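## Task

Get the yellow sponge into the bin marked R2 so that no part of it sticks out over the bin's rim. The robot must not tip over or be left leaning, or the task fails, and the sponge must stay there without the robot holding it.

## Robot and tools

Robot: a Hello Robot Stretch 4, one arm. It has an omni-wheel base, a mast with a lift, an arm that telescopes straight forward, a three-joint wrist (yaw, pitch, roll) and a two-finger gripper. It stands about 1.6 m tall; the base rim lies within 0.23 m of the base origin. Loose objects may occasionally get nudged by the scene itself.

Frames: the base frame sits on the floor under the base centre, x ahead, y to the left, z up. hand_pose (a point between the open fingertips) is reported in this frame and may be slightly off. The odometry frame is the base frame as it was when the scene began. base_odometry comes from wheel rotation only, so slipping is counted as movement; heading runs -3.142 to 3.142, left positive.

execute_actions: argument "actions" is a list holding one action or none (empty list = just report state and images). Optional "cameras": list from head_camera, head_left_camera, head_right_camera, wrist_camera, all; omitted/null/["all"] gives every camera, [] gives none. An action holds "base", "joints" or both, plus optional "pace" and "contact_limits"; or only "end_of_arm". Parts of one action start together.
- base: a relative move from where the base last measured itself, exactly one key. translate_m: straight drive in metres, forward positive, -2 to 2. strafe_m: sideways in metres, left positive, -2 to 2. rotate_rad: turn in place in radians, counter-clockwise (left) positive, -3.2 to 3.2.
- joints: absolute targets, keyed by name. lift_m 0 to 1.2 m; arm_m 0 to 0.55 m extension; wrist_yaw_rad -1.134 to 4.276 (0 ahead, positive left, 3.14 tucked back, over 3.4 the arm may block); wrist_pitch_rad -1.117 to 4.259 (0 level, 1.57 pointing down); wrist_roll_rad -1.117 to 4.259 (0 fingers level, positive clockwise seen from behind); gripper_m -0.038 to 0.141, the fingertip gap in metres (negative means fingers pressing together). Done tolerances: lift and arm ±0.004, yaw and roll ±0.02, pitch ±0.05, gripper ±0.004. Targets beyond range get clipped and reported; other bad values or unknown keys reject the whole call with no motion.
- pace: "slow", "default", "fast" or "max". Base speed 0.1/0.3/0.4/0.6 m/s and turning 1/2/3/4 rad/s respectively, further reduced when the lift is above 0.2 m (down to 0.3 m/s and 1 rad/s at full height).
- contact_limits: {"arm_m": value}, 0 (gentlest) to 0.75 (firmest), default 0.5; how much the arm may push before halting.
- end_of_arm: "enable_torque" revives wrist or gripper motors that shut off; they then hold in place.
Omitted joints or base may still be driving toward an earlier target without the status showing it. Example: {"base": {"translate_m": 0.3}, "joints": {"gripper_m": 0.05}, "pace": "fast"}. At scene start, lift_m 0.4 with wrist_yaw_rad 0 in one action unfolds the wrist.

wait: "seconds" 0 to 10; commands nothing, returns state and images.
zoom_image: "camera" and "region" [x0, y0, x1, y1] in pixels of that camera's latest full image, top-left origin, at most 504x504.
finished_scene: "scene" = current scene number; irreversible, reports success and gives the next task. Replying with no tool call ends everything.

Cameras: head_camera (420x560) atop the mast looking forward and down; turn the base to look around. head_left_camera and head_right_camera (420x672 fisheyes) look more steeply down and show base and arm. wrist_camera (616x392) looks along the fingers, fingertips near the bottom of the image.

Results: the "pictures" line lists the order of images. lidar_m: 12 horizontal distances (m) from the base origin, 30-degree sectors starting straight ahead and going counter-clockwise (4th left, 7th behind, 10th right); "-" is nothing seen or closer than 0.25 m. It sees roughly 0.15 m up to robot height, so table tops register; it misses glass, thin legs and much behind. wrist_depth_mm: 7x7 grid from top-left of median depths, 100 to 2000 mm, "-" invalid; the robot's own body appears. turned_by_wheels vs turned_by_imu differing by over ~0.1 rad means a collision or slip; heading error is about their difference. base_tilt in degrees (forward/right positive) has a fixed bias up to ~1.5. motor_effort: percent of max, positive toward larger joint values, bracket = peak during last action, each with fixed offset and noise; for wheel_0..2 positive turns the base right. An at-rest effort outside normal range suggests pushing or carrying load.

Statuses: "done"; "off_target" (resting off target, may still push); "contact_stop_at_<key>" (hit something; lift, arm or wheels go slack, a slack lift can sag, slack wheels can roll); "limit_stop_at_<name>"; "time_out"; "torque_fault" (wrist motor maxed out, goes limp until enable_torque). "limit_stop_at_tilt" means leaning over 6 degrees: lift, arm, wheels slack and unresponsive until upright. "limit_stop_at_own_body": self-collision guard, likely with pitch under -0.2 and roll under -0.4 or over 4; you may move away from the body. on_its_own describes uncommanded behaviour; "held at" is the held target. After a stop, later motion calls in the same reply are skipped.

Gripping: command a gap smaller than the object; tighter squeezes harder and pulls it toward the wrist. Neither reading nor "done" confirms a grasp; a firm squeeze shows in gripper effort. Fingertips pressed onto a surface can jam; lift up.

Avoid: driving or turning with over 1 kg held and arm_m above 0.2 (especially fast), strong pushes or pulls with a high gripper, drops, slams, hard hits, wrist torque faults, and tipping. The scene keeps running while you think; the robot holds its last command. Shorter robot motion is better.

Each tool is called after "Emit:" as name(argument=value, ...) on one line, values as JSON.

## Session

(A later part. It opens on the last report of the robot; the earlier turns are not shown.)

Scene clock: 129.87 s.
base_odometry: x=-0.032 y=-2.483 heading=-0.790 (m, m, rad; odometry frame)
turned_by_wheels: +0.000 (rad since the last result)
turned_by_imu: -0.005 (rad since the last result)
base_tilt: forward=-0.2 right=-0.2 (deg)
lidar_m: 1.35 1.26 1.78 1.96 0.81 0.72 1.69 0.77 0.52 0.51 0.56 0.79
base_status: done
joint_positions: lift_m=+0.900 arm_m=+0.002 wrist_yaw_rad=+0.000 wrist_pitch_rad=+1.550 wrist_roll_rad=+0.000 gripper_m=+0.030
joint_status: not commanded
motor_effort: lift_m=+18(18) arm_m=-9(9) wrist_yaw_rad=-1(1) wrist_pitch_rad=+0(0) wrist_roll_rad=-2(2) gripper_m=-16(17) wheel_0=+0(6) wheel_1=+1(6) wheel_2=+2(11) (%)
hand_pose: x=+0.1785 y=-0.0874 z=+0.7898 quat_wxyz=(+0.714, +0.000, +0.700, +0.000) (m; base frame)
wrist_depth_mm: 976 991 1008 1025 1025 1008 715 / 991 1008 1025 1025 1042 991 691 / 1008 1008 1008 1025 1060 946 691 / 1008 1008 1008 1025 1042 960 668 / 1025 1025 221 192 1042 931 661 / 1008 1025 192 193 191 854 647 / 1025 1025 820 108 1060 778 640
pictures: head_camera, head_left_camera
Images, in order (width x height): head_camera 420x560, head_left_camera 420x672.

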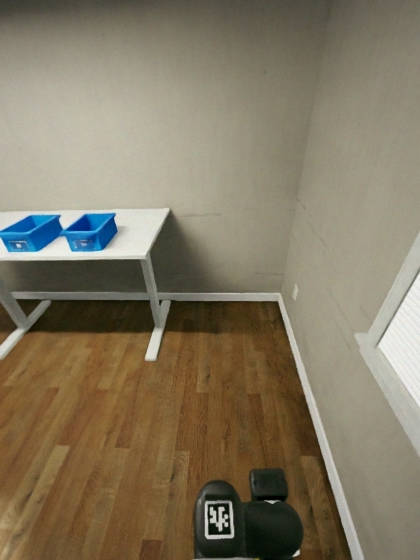

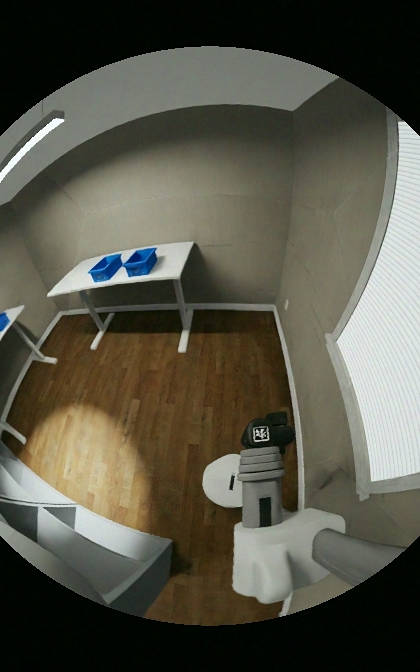

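Emit:
zoom_image(camera="head_camera", region=[0, 200, 130, 265])

Emit:
execute_actions(actions=[{"base":{"translate_m":0.3},"pace":"fast"}], cameras=[])

Emit:
execute_actions(actions=[{"base":{"strafe_m":1.0},"joints":{"lift_m":1.1},"pace":"fast"}], cameras=["head_left_camera","head_camera"])

Region (0, 200, 130, 265) of head_camera's 420x560 image, scaled by 3.877, with more detail than that image has.

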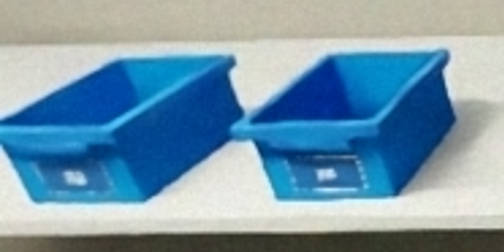

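Scene clock: 140.77 s.
base_odometry: x=+0.179 y=-2.697 heading=-0.790 (m, m, rad; odometry frame)
turned_by_wheels: +0.000 (rad since the last result)
turned_by_imu: -0.002 (rad since the last result)
base_tilt: forward=-0.2 right=-0.2 (deg)
lidar_m: 1.32 0.99 1.35 2.38 1.24 0.98 1.84 0.78 0.54 0.51 0.59 0.87
base_status: done
joint_positions: lift_m=+0.900 arm_m=+0.002 wrist_yaw_rad=+0.000 wrist_pitch_rad=+1.550 wrist_roll_rad=+0.000 gripper_m=+0.030
joint_status: not commanded
motor_effort: lift_m=+18(18) arm_m=-9(9) wrist_yaw_rad=-1(1) wrist_pitch_rad=+0(0) wrist_roll_rad=-2(1) gripper_m=-18(13) wheel_0=-1(5) wheel_1=+0(5) wheel_2=+2(11) (%)
hand_pose: x=+0.1785 y=-0.0874 z=+0.7898 quat_wxyz=(+0.714, +0.000, +0.700, +0.000) (m; base frame)
wrist_depth_mm: 976 991 1008 1008 1025 1042 732 / 991 1008 1008 1025 1025 1025 723 / 991 991 1008 1025 1025 991 715 / 1008 1025 1025 1025 1042 976 699 / 1008 1008 221 192 1060 960 683 / 1008 1025 192 193 190 891 661 / 1008 1025 831 108 1060 798 668
pictures: none
No camera images: the call's "cameras" was empty. Leave "cameras" out to get every camera's image.

Scene clock: 144.67 s.
base_odometry: x=+0.890 y=-1.993 heading=-0.790 (m, m, rad; odometry frame)
turned_by_wheels: +0.000 (rad since the last result)
turned_by_imu: -0.004 (rad since the last result)
base_tilt: forward=-0.2 right=-0.2 (deg)
lidar_m: 0.93 1.00 1.45 1.39 1.14 0.87 0.83 0.89 1.59 1.52 1.63 0.97
base_status: done
joint_positions: lift_m=+1.100 arm_m=+0.002 wrist_yaw_rad=+0.000 wrist_pitch_rad=+1.550 wrist_roll_rad=+0.000 gripper_m=+0.030
joint_status: all done
motor_effort: lift_m=+20(24) arm_m=-9(9) wrist_yaw_rad=-1(0) wrist_pitch_rad=+0(0) wrist_roll_rad=-2(2) gripper_m=-15(14) wheel_0=+2(11) wheel_1=-1(10) wheel_2=+0(1) (%)
hand_pose: x=+0.1785 y=-0.0874 z=+0.9896 quat_wxyz=(+0.714, +0.000, +0.700, +0.000) (m; base frame)
wrist_depth_mm: 1182 1182 1205 1229 1229 1255 1229 / 1182 1205 1205 1229 1229 1255 1281 / 1182 1229 1229 1255 1255 1255 1281 / 1205 1205 1229 1229 1229 1281 1281 / 1205 1229 220 192 1255 1255 1281 / 1205 1229 191 193 191 1281 1281 / 1229 1205 1229 108 1255 1281 1308
pictures: head_camera, head_left_camera
Images, in order (width x height): head_camera 420x560, head_left_camera 420x672.

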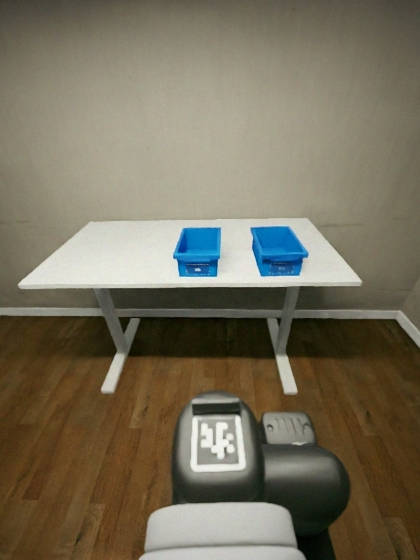

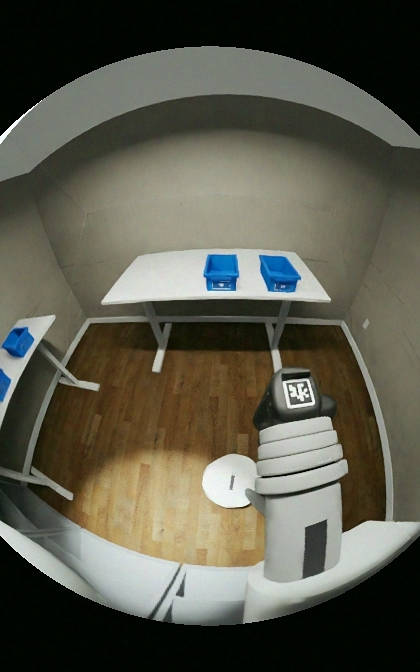

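Emit:
zoom_image(camera="head_camera", region=[165, 240, 315, 290])

Emit:
zoom_image(camera="head_left_camera", region=[0, 300, 100, 420])

Region (165, 240, 315, 290) of head_camera's 420x560 image, scaled by 3.360, with more detail than that image has.

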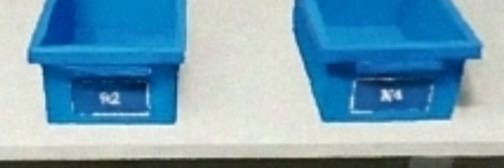

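Region (0, 300, 100, 420) of head_left_camera's 420x672 image, scaled by 4.200, with more detail than that image has.

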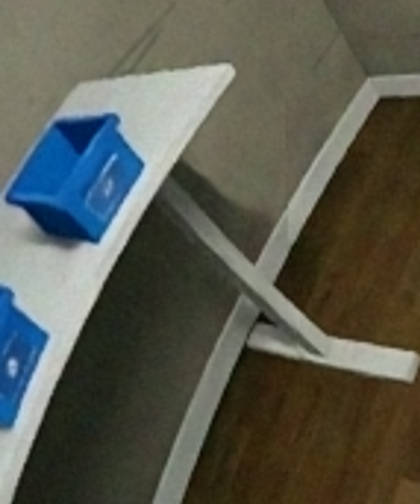

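Emit:
execute_actions(actions=[{"base":{"strafe_m":0.15},"joints":{"lift_m":1.2,"wrist_pitch_rad":0.6}}], cameras=["wrist_camera"])

Emit:
execute_actions(actions=[{"base":{"translate_m":0.45}}], cameras=["wrist_camera","head_camera","head_right_camera"])

Scene clock: 161.73 s.
base_odometry: x=+0.996 y=-1.887 heading=-0.790 (m, m, rad; odometry frame)
turned_by_wheels: +0.000 (rad since the last result)
turned_by_imu: -0.001 (rad since the last result)
base_tilt: forward=-0.1 right=-0.2 (deg)
lidar_m: 0.94 1.00 1.28 1.24 1.15 0.85 0.83 0.90 1.74 1.66 1.83 0.96
base_status: done
joint_positions: lift_m=+1.199 arm_m=+0.002 wrist_yaw_rad=+0.000 wrist_pitch_rad=+0.602 wrist_roll_rad=+0.000 gripper_m=+0.030
joint_status: all done
joint sent to its limit — the command would take lift_m past its upper limit, so that joint was sent only as far as its limit.
motor_effort: lift_m=+21(22) arm_m=-9(9) wrist_yaw_rad=-1(2) wrist_pitch_rad=-6(11) wrist_roll_rad=-2(2) gripper_m=-15(17) wheel_0=+1(8) wheel_1=+0(9) wheel_2=+0(1) (%)
hand_pose: x=+0.4102 y=-0.0874 z=+1.2133 quat_wxyz=(+0.955, +0.000, +0.297, +0.000) (m; base frame)
wrist_depth_mm: 1464 1397 1464 1430 1397 1397 1336 / 1138 1138 1182 1025 1160 1160 1430 / 891 904 878 820 878 831 1042 / 1921 1921 1921 1808 1863 1808 1863 / 1863 1863 1808 193 - 1983 1983 / 1618 1576 191 193 191 1708 1708 / 1430 1430 1430 108 1464 1464 1499
pictures: wrist_camera
Images, in order (width x height): wrist_camera 616x392.

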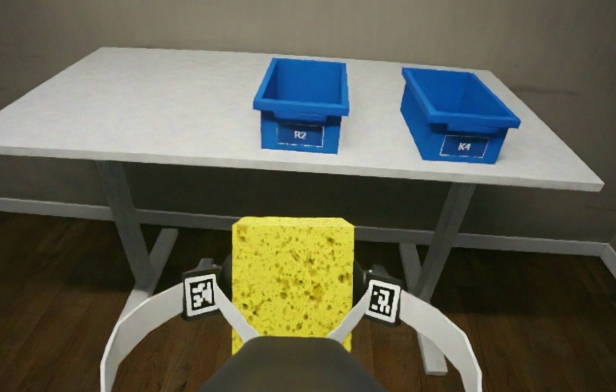

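Scene clock: 164.73 s.
base_odometry: x=+1.313 y=-2.207 heading=-0.790 (m, m, rad; odometry frame)
turned_by_wheels: +0.000 (rad since the last result)
turned_by_imu: -0.002 (rad since the last result)
base_tilt: forward=-0.2 right=-0.2 (deg)
lidar_m: 0.48 0.53 0.78 1.21 1.30 1.31 1.27 1.37 1.76 1.69 0.71 0.53
base_status: done
joint_positions: lift_m=+1.199 arm_m=+0.002 wrist_yaw_rad=+0.000 wrist_pitch_rad=+0.602 wrist_roll_rad=+0.000 gripper_m=+0.030
joint_status: not commanded
motor_effort: lift_m=+21(21) arm_m=-9(9) wrist_yaw_rad=-1(1) wrist_pitch_rad=-6(6) wrist_roll_rad=-2(2) gripper_m=-17(15) wheel_0=+1(5) wheel_1=-1(5) wheel_2=+0(10) (%)
hand_pose: x=+0.4102 y=-0.0874 z=+1.2134 quat_wxyz=(+0.955, +0.000, +0.297, +0.000) (m; base frame)
wrist_depth_mm: 1008 991 991 976 976 960 931 / 1060 1078 1060 1078 1060 1042 1025 / 854 866 878 917 931 960 1042 / 691 699 683 691 715 661 634 / 569 585 418 193 603 564 597 / 488 484 191 194 191 508 459 / 1397 473 469 108 473 477 492
pictures: head_camera, head_right_camera, wrist_camera
Images, in order (width x height): head_camera 420x560, head_right_camera 420x672, wrist_camera 616x392.

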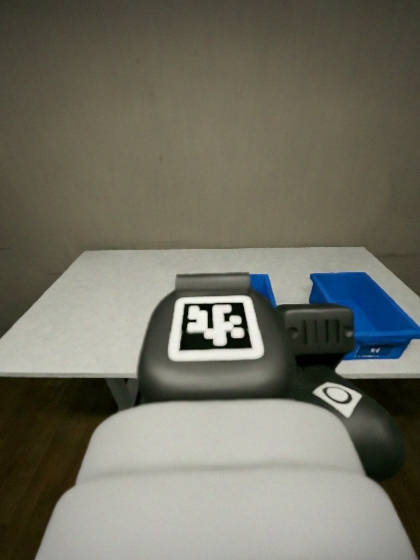

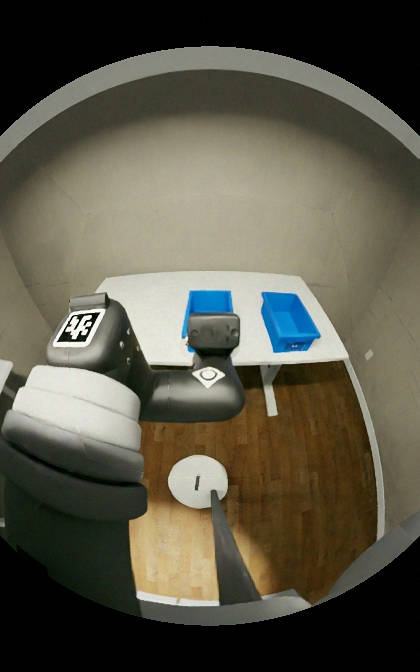

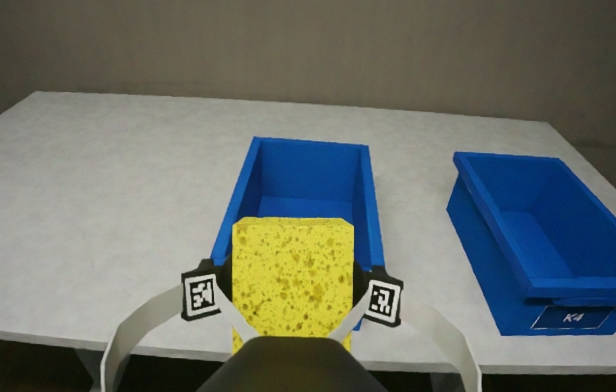

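Emit:
execute_actions(actions=[{"joints":{"arm_m":0.33}}], cameras=[])

Emit:
execute_actions(actions=[{"joints":{"arm_m":0.42,"wrist_pitch_rad":1.1}}], cameras=[])

Emit:
execute_actions(actions=[{"joints":{"arm_m":0.5,"wrist_pitch_rad":1.35}}], cameras=["wrist_camera","head_camera","head_right_camera"])

Scene clock: 175.97 s.
base_odometry: x=+1.313 y=-2.207 heading=-0.790 (m, m, rad; odometry frame)
turned_by_wheels: +0.000 (rad since the last result)
turned_by_imu: -0.001 (rad since the last result)
base_tilt: forward=-0.2 right=-0.2 (deg)
lidar_m: 0.50 0.52 0.76 1.21 1.28 1.32 1.27 1.37 1.74 1.70 0.70 0.52
base_status: not commanded
joint_positions: lift_m=+1.199 arm_m=+0.328 wrist_yaw_rad=+0.000 wrist_pitch_rad=+0.602 wrist_roll_rad=+0.000 gripper_m=+0.030
joint_status: all done
motor_effort: lift_m=+21(21) arm_m=+9(7) wrist_yaw_rad=-1(1) wrist_pitch_rad=-6(7) wrist_roll_rad=-2(2) gripper_m=-17(17) wheel_0=+1(1) wheel_1=-1(0) wheel_2=+0(0) (%)
hand_pose: x=+0.7371 y=-0.0874 z=+1.2135 quat_wxyz=(+0.955, +0.000, +0.296, +0.000) (m; base frame)
wrist_depth_mm: 691 691 676 668 661 661 640 / 750 750 741 732 715 715 699 / 798 798 788 809 788 778 768 / 676 699 707 732 741 759 768 / 569 580 569 193 615 627 634 / 488 484 192 193 191 535 530 / 433 436 340 108 410 455 394
pictures: none
No camera images: the call's "cameras" was empty. Leave "cameras" out to get every camera's image.

Scene clock: 177.20 s.
base_odometry: x=+1.313 y=-2.207 heading=-0.790 (m, m, rad; odometry frame)
turned_by_wheels: +0.000 (rad since the last result)
turned_by_imu: +0.000 (rad since the last result)
base_tilt: forward=-0.2 right=-0.2 (deg)
lidar_m: 0.48 0.52 0.75 1.20 1.28 1.31 1.28 1.35 1.74 1.73 0.72 0.52
base_status: not commanded
joint_positions: lift_m=+1.199 arm_m=+0.418 wrist_yaw_rad=+0.000 wrist_pitch_rad=+1.101 wrist_roll_rad=+0.000 gripper_m=+0.030
joint_status: all done
motor_effort: lift_m=+21(21) arm_m=+9(7) wrist_yaw_rad=+0(0) wrist_pitch_rad=-3(4) wrist_roll_rad=-1(2) gripper_m=-16(18) wheel_0=+1(1) wheel_1=+0(1) wheel_2=+0(0) (%)
hand_pose: x=+0.7199 y=-0.0874 z=+1.1196 quat_wxyz=(+0.852, +0.000, +0.523, +0.000) (m; base frame)
wrist_depth_mm: 517 525 535 544 554 564 574 / 477 484 492 500 508 517 525 / 445 452 459 462 469 480 488 / 415 424 347 342 327 442 455 / 389 397 223 192 340 415 402 / 366 366 192 193 191 389 389 / 347 347 276 108 330 364 370
pictures: none
No camera images: the call's "cameras" was empty. Leave "cameras" out to get every camera's image.

Scene clock: 178.37 s.
base_odometry: x=+1.313 y=-2.207 heading=-0.790 (m, m, rad; odometry frame)
turned_by_wheels: +0.000 (rad since the last result)
turned_by_imu: +0.000 (rad since the last result)
base_tilt: forward=-0.1 right=-0.2 (deg)
lidar_m: 0.47 0.52 0.75 1.21 1.28 1.32 1.27 1.37 1.74 1.70 0.69 0.50
base_status: not commanded
joint_positions: lift_m=+1.199 arm_m=+0.498 wrist_yaw_rad=+0.000 wrist_pitch_rad=+1.350 wrist_roll_rad=+0.000 gripper_m=+0.030
joint_status: all done
motor_effort: lift_m=+21(21) arm_m=+9(10) wrist_yaw_rad=-1(1) wrist_pitch_rad=-1(2) wrist_roll_rad=-1(1) gripper_m=-17(18) wheel_0=+1(1) wheel_1=+0(0) wheel_2=+0(0) (%)
hand_pose: x=+0.7324 y=-0.0874 z=+1.0953 quat_wxyz=(+0.781, +0.000, +0.625, +0.000) (m; base frame)
wrist_depth_mm: 397 404 407 415 421 424 430 / 392 397 397 404 410 415 418 / 379 382 265 278 282 402 407 / 368 373 309 375 345 389 394 / 359 366 221 192 336 379 382 / 351 351 191 193 191 370 373 / 343 343 279 108 327 362 362
pictures: head_camera, head_right_camera, wrist_camera
Images, in order (width x height): head_camera 420x560, head_right_camera 420x672, wrist_camera 616x392.

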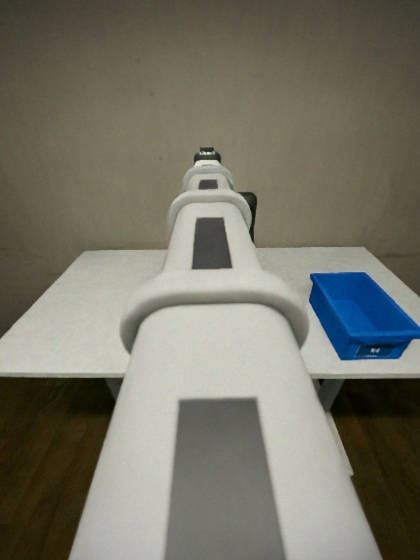

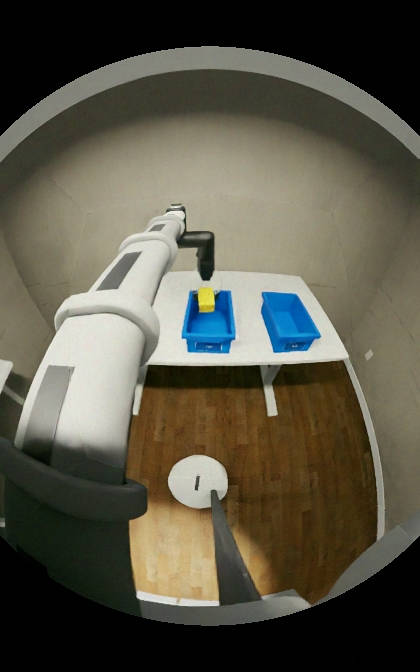

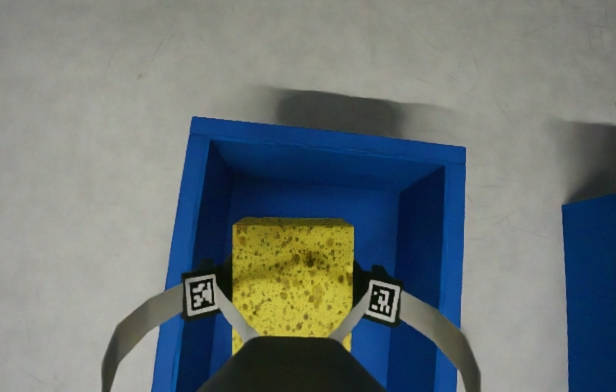

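Emit:
execute_actions(actions=[{"base":{"strafe_m":-0.022},"joints":{"wrist_pitch_rad":1.53}}], cameras=["wrist_camera"])

Emit:
execute_actions(actions=[{"joints":{"lift_m":1.1}}], cameras=["wrist_camera","head_right_camera"])

Scene clock: 183.33 s.
base_odometry: x=+1.297 y=-2.222 heading=-0.790 (m, m, rad; odometry frame)
turned_by_wheels: +0.000 (rad since the last result)
turned_by_imu: +0.000 (rad since the last result)
base_tilt: forward=-0.2 right=-0.2 (deg)
lidar_m: 0.49 0.50 0.77 1.22 1.31 1.33 1.27 1.38 1.72 1.67 0.68 0.50
base_status: done
joint_positions: lift_m=+1.199 arm_m=+0.498 wrist_yaw_rad=+0.000 wrist_pitch_rad=+1.530 wrist_roll_rad=+0.000 gripper_m=+0.030
joint_status: all done
motor_effort: lift_m=+21(21) arm_m=+9(9) wrist_yaw_rad=-1(1) wrist_pitch_rad=+1(3) wrist_roll_rad=-2(1) gripper_m=-16(16) wheel_0=-1(6) wheel_1=+1(8) wheel_2=+0(0) (%)
hand_pose: x=+0.6812 y=-0.0874 z=+1.0885 quat_wxyz=(+0.721, +0.000, +0.692, +0.000) (m; base frame)
wrist_depth_mm: 353 357 241 364 368 370 375 / 355 355 297 294 255 370 375 / 355 357 357 362 315 370 375 / 355 355 357 362 296 373 370 / 355 279 222 193 277 373 368 / 355 266 191 193 191 373 364 / 357 246 351 108 282 375 357
pictures: wrist_camera
Images, in order (width x height): wrist_camera 616x392.

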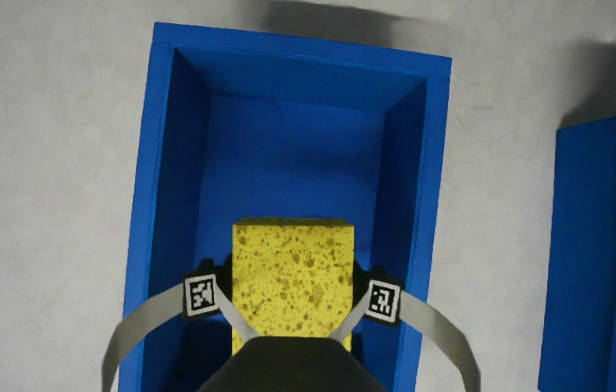

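Scene clock: 184.77 s.
base_odometry: x=+1.297 y=-2.222 heading=-0.790 (m, m, rad; odometry frame)
turned_by_wheels: +0.000 (rad since the last result)
turned_by_imu: +0.000 (rad since the last result)
base_tilt: forward=-0.2 right=-0.2 (deg)
lidar_m: 0.49 0.53 0.75 1.23 1.32 1.33 1.28 1.36 1.72 1.67 0.70 0.50
base_status: not commanded
joint_positions: lift_m=+1.100 arm_m=+0.498 wrist_yaw_rad=+0.000 wrist_pitch_rad=+1.530 wrist_roll_rad=+0.000 gripper_m=+0.030
joint_status: all done
motor_effort: lift_m=+15(20) arm_m=+9(9) wrist_yaw_rad=-1(1) wrist_pitch_rad=+1(2) wrist_roll_rad=-2(2) gripper_m=-16(17) wheel_0=-1(1) wheel_1=+1(1) wheel_2=+0(0) (%)
hand_pose: x=+0.6811 y=-0.0874 z=+0.9902 quat_wxyz=(+0.721, +0.000, +0.692, +0.000) (m; base frame)
wrist_depth_mm: 141 178 207 193 186 162 272 / 141 186 258 262 256 167 273 / 143 194 259 263 265 162 273 / 141 202 260 263 265 158 273 / 143 209 221 192 253 152 273 / 141 182 191 194 190 149 274 / 142 222 260 108 244 148 276
pictures: head_right_camera, wrist_camera
Images, in order (width x height): head_right_camera 420x672, wrist_camera 616x392.

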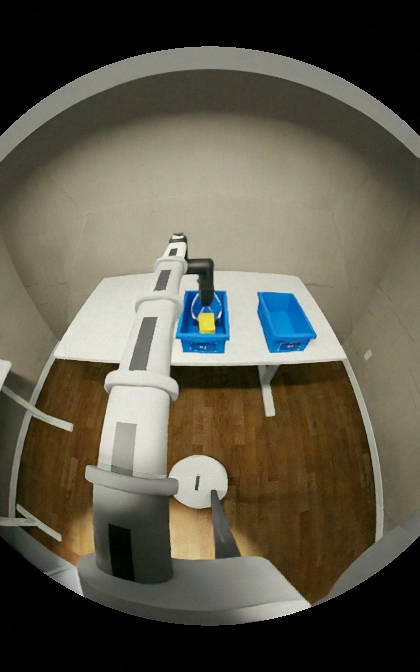

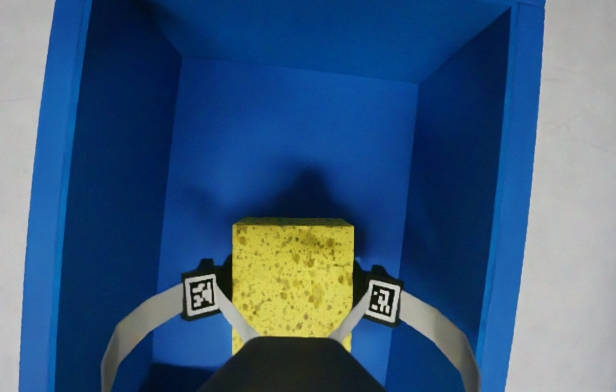

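Emit:
execute_actions(actions=[{"joints":{"lift_m":1.085,"arm_m":0.52}}], cameras=[])

Emit:
execute_actions(actions=[{"joints":{"gripper_m":0.085}}], cameras=[])

Emit:
execute_actions(actions=[{"joints":{"lift_m":1.195}}], cameras=["wrist_camera","head_right_camera"])

Scene clock: 190.27 s.
base_odometry: x=+1.297 y=-2.222 heading=-0.790 (m, m, rad; odometry frame)
turned_by_wheels: +0.000 (rad since the last result)
turned_by_imu: -0.001 (rad since the last result)
base_tilt: forward=-0.1 right=-0.2 (deg)
lidar_m: 0.49 0.55 0.77 1.23 1.32 1.32 1.28 1.35 1.74 1.68 0.69 0.52
base_status: not commanded
joint_positions: lift_m=+1.085 arm_m=+0.518 wrist_yaw_rad=+0.000 wrist_pitch_rad=+1.530 wrist_roll_rad=+0.000 gripper_m=+0.030
joint_status: all done
motor_effort: lift_m=+15(14) arm_m=+9(9) wrist_yaw_rad=-1(1) wrist_pitch_rad=+0(1) wrist_roll_rad=-1(2) gripper_m=-16(16) wheel_0=-1(1) wheel_1=+1(1) wheel_2=+0(0) (%)
hand_pose: x=+0.7010 y=-0.0874 z=+0.9752 quat_wxyz=(+0.721, +0.000, +0.693, +0.000) (m; base frame)
wrist_depth_mm: 125 161 159 148 143 134 - / 125 183 243 227 208 164 133 / 126 191 245 248 249 165 133 / 128 199 244 247 249 160 133 / 131 206 222 193 249 155 196 / 138 180 191 193 191 145 258 / 140 219 246 108 249 134 258
pictures: none
No camera images: the call's "cameras" was empty. Leave "cameras" out to get every camera's image.

Scene clock: 191.63 s.
base_odometry: x=+1.297 y=-2.222 heading=-0.790 (m, m, rad; odometry frame)
turned_by_wheels: +0.000 (rad since the last result)
turned_by_imu: +0.000 (rad since the last result)
base_tilt: forward=-0.2 right=-0.2 (deg)
lidar_m: 0.48 0.52 0.76 1.25 1.32 1.33 1.28 1.36 1.72 1.67 0.67 0.52
base_status: not commanded
joint_positions: lift_m=+1.085 arm_m=+0.518 wrist_yaw_rad=+0.000 wrist_pitch_rad=+1.530 wrist_roll_rad=+0.000 gripper_m=+0.085
joint_status: all done
motor_effort: lift_m=+15(15) arm_m=+9(9) wrist_yaw_rad=+0(1) wrist_pitch_rad=+0(0) wrist_roll_rad=-1(1) gripper_m=-2(15) wheel_0=-1(1) wheel_1=+1(1) wheel_2=+0(0) (%)
hand_pose: x=+0.7010 y=-0.0874 z=+0.9752 quat_wxyz=(+0.721, +0.000, +0.693, +0.000) (m; base frame)
wrist_depth_mm: 125 162 160 148 143 135 - / 126 183 243 227 208 164 133 / 127 191 245 248 249 165 133 / 128 199 245 247 249 160 134 / 131 206 244 203 249 154 196 / 138 182 202 203 202 148 258 / 140 186 246 108 248 134 259
pictures: none
No camera images: the call's "cameras" was empty. Leave "cameras" out to get every camera's image.

Scene clock: 193.13 s.
base_odometry: x=+1.297 y=-2.222 heading=-0.790 (m, m, rad; odometry frame)
turned_by_wheels: +0.000 (rad since the last result)
turned_by_imu: +0.000 (rad since the last result)
base_tilt: forward=-0.1 right=-0.2 (deg)
lidar_m: 0.49 0.53 0.75 1.24 1.33 1.32 1.28 1.39 1.69 1.66 0.69 0.51
base_status: not commanded
joint_positions: lift_m=+1.195 arm_m=+0.518 wrist_yaw_rad=+0.000 wrist_pitch_rad=+1.530 wrist_roll_rad=+0.000 gripper_m=+0.085
joint_status: all done
motor_effort: lift_m=+21(22) arm_m=+9(9) wrist_yaw_rad=-1(1) wrist_pitch_rad=+0(0) wrist_roll_rad=-1(1) gripper_m=-3(2) wheel_0=-1(1) wheel_1=+1(1) wheel_2=+0(0) (%)
hand_pose: x=+0.7010 y=-0.0874 z=+1.0847 quat_wxyz=(+0.721, +0.000, +0.693, +0.000) (m; base frame)
wrist_depth_mm: 349 353 357 359 362 366 370 / 349 351 247 249 252 368 373 / 349 351 355 355 301 368 370 / 351 351 353 359 300 368 368 / 351 270 353 314 254 368 366 / 351 263 312 314 202 368 366 / 351 268 355 108 276 370 355
pictures: head_right_camera, wrist_camera
Images, in order (width x height): head_right_camera 420x672, wrist_camera 616x392.

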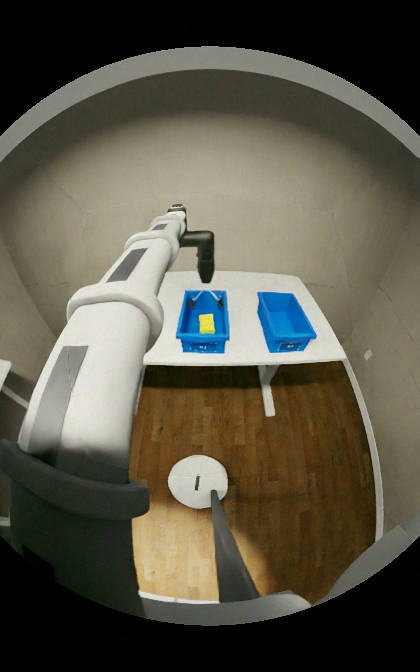

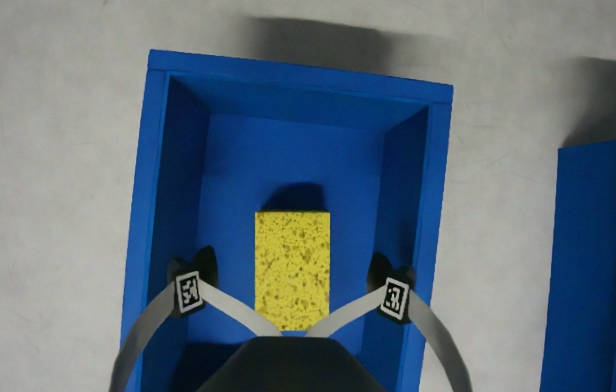

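Emit:
finished_scene(scene=1)

The scene is finished: the task was done.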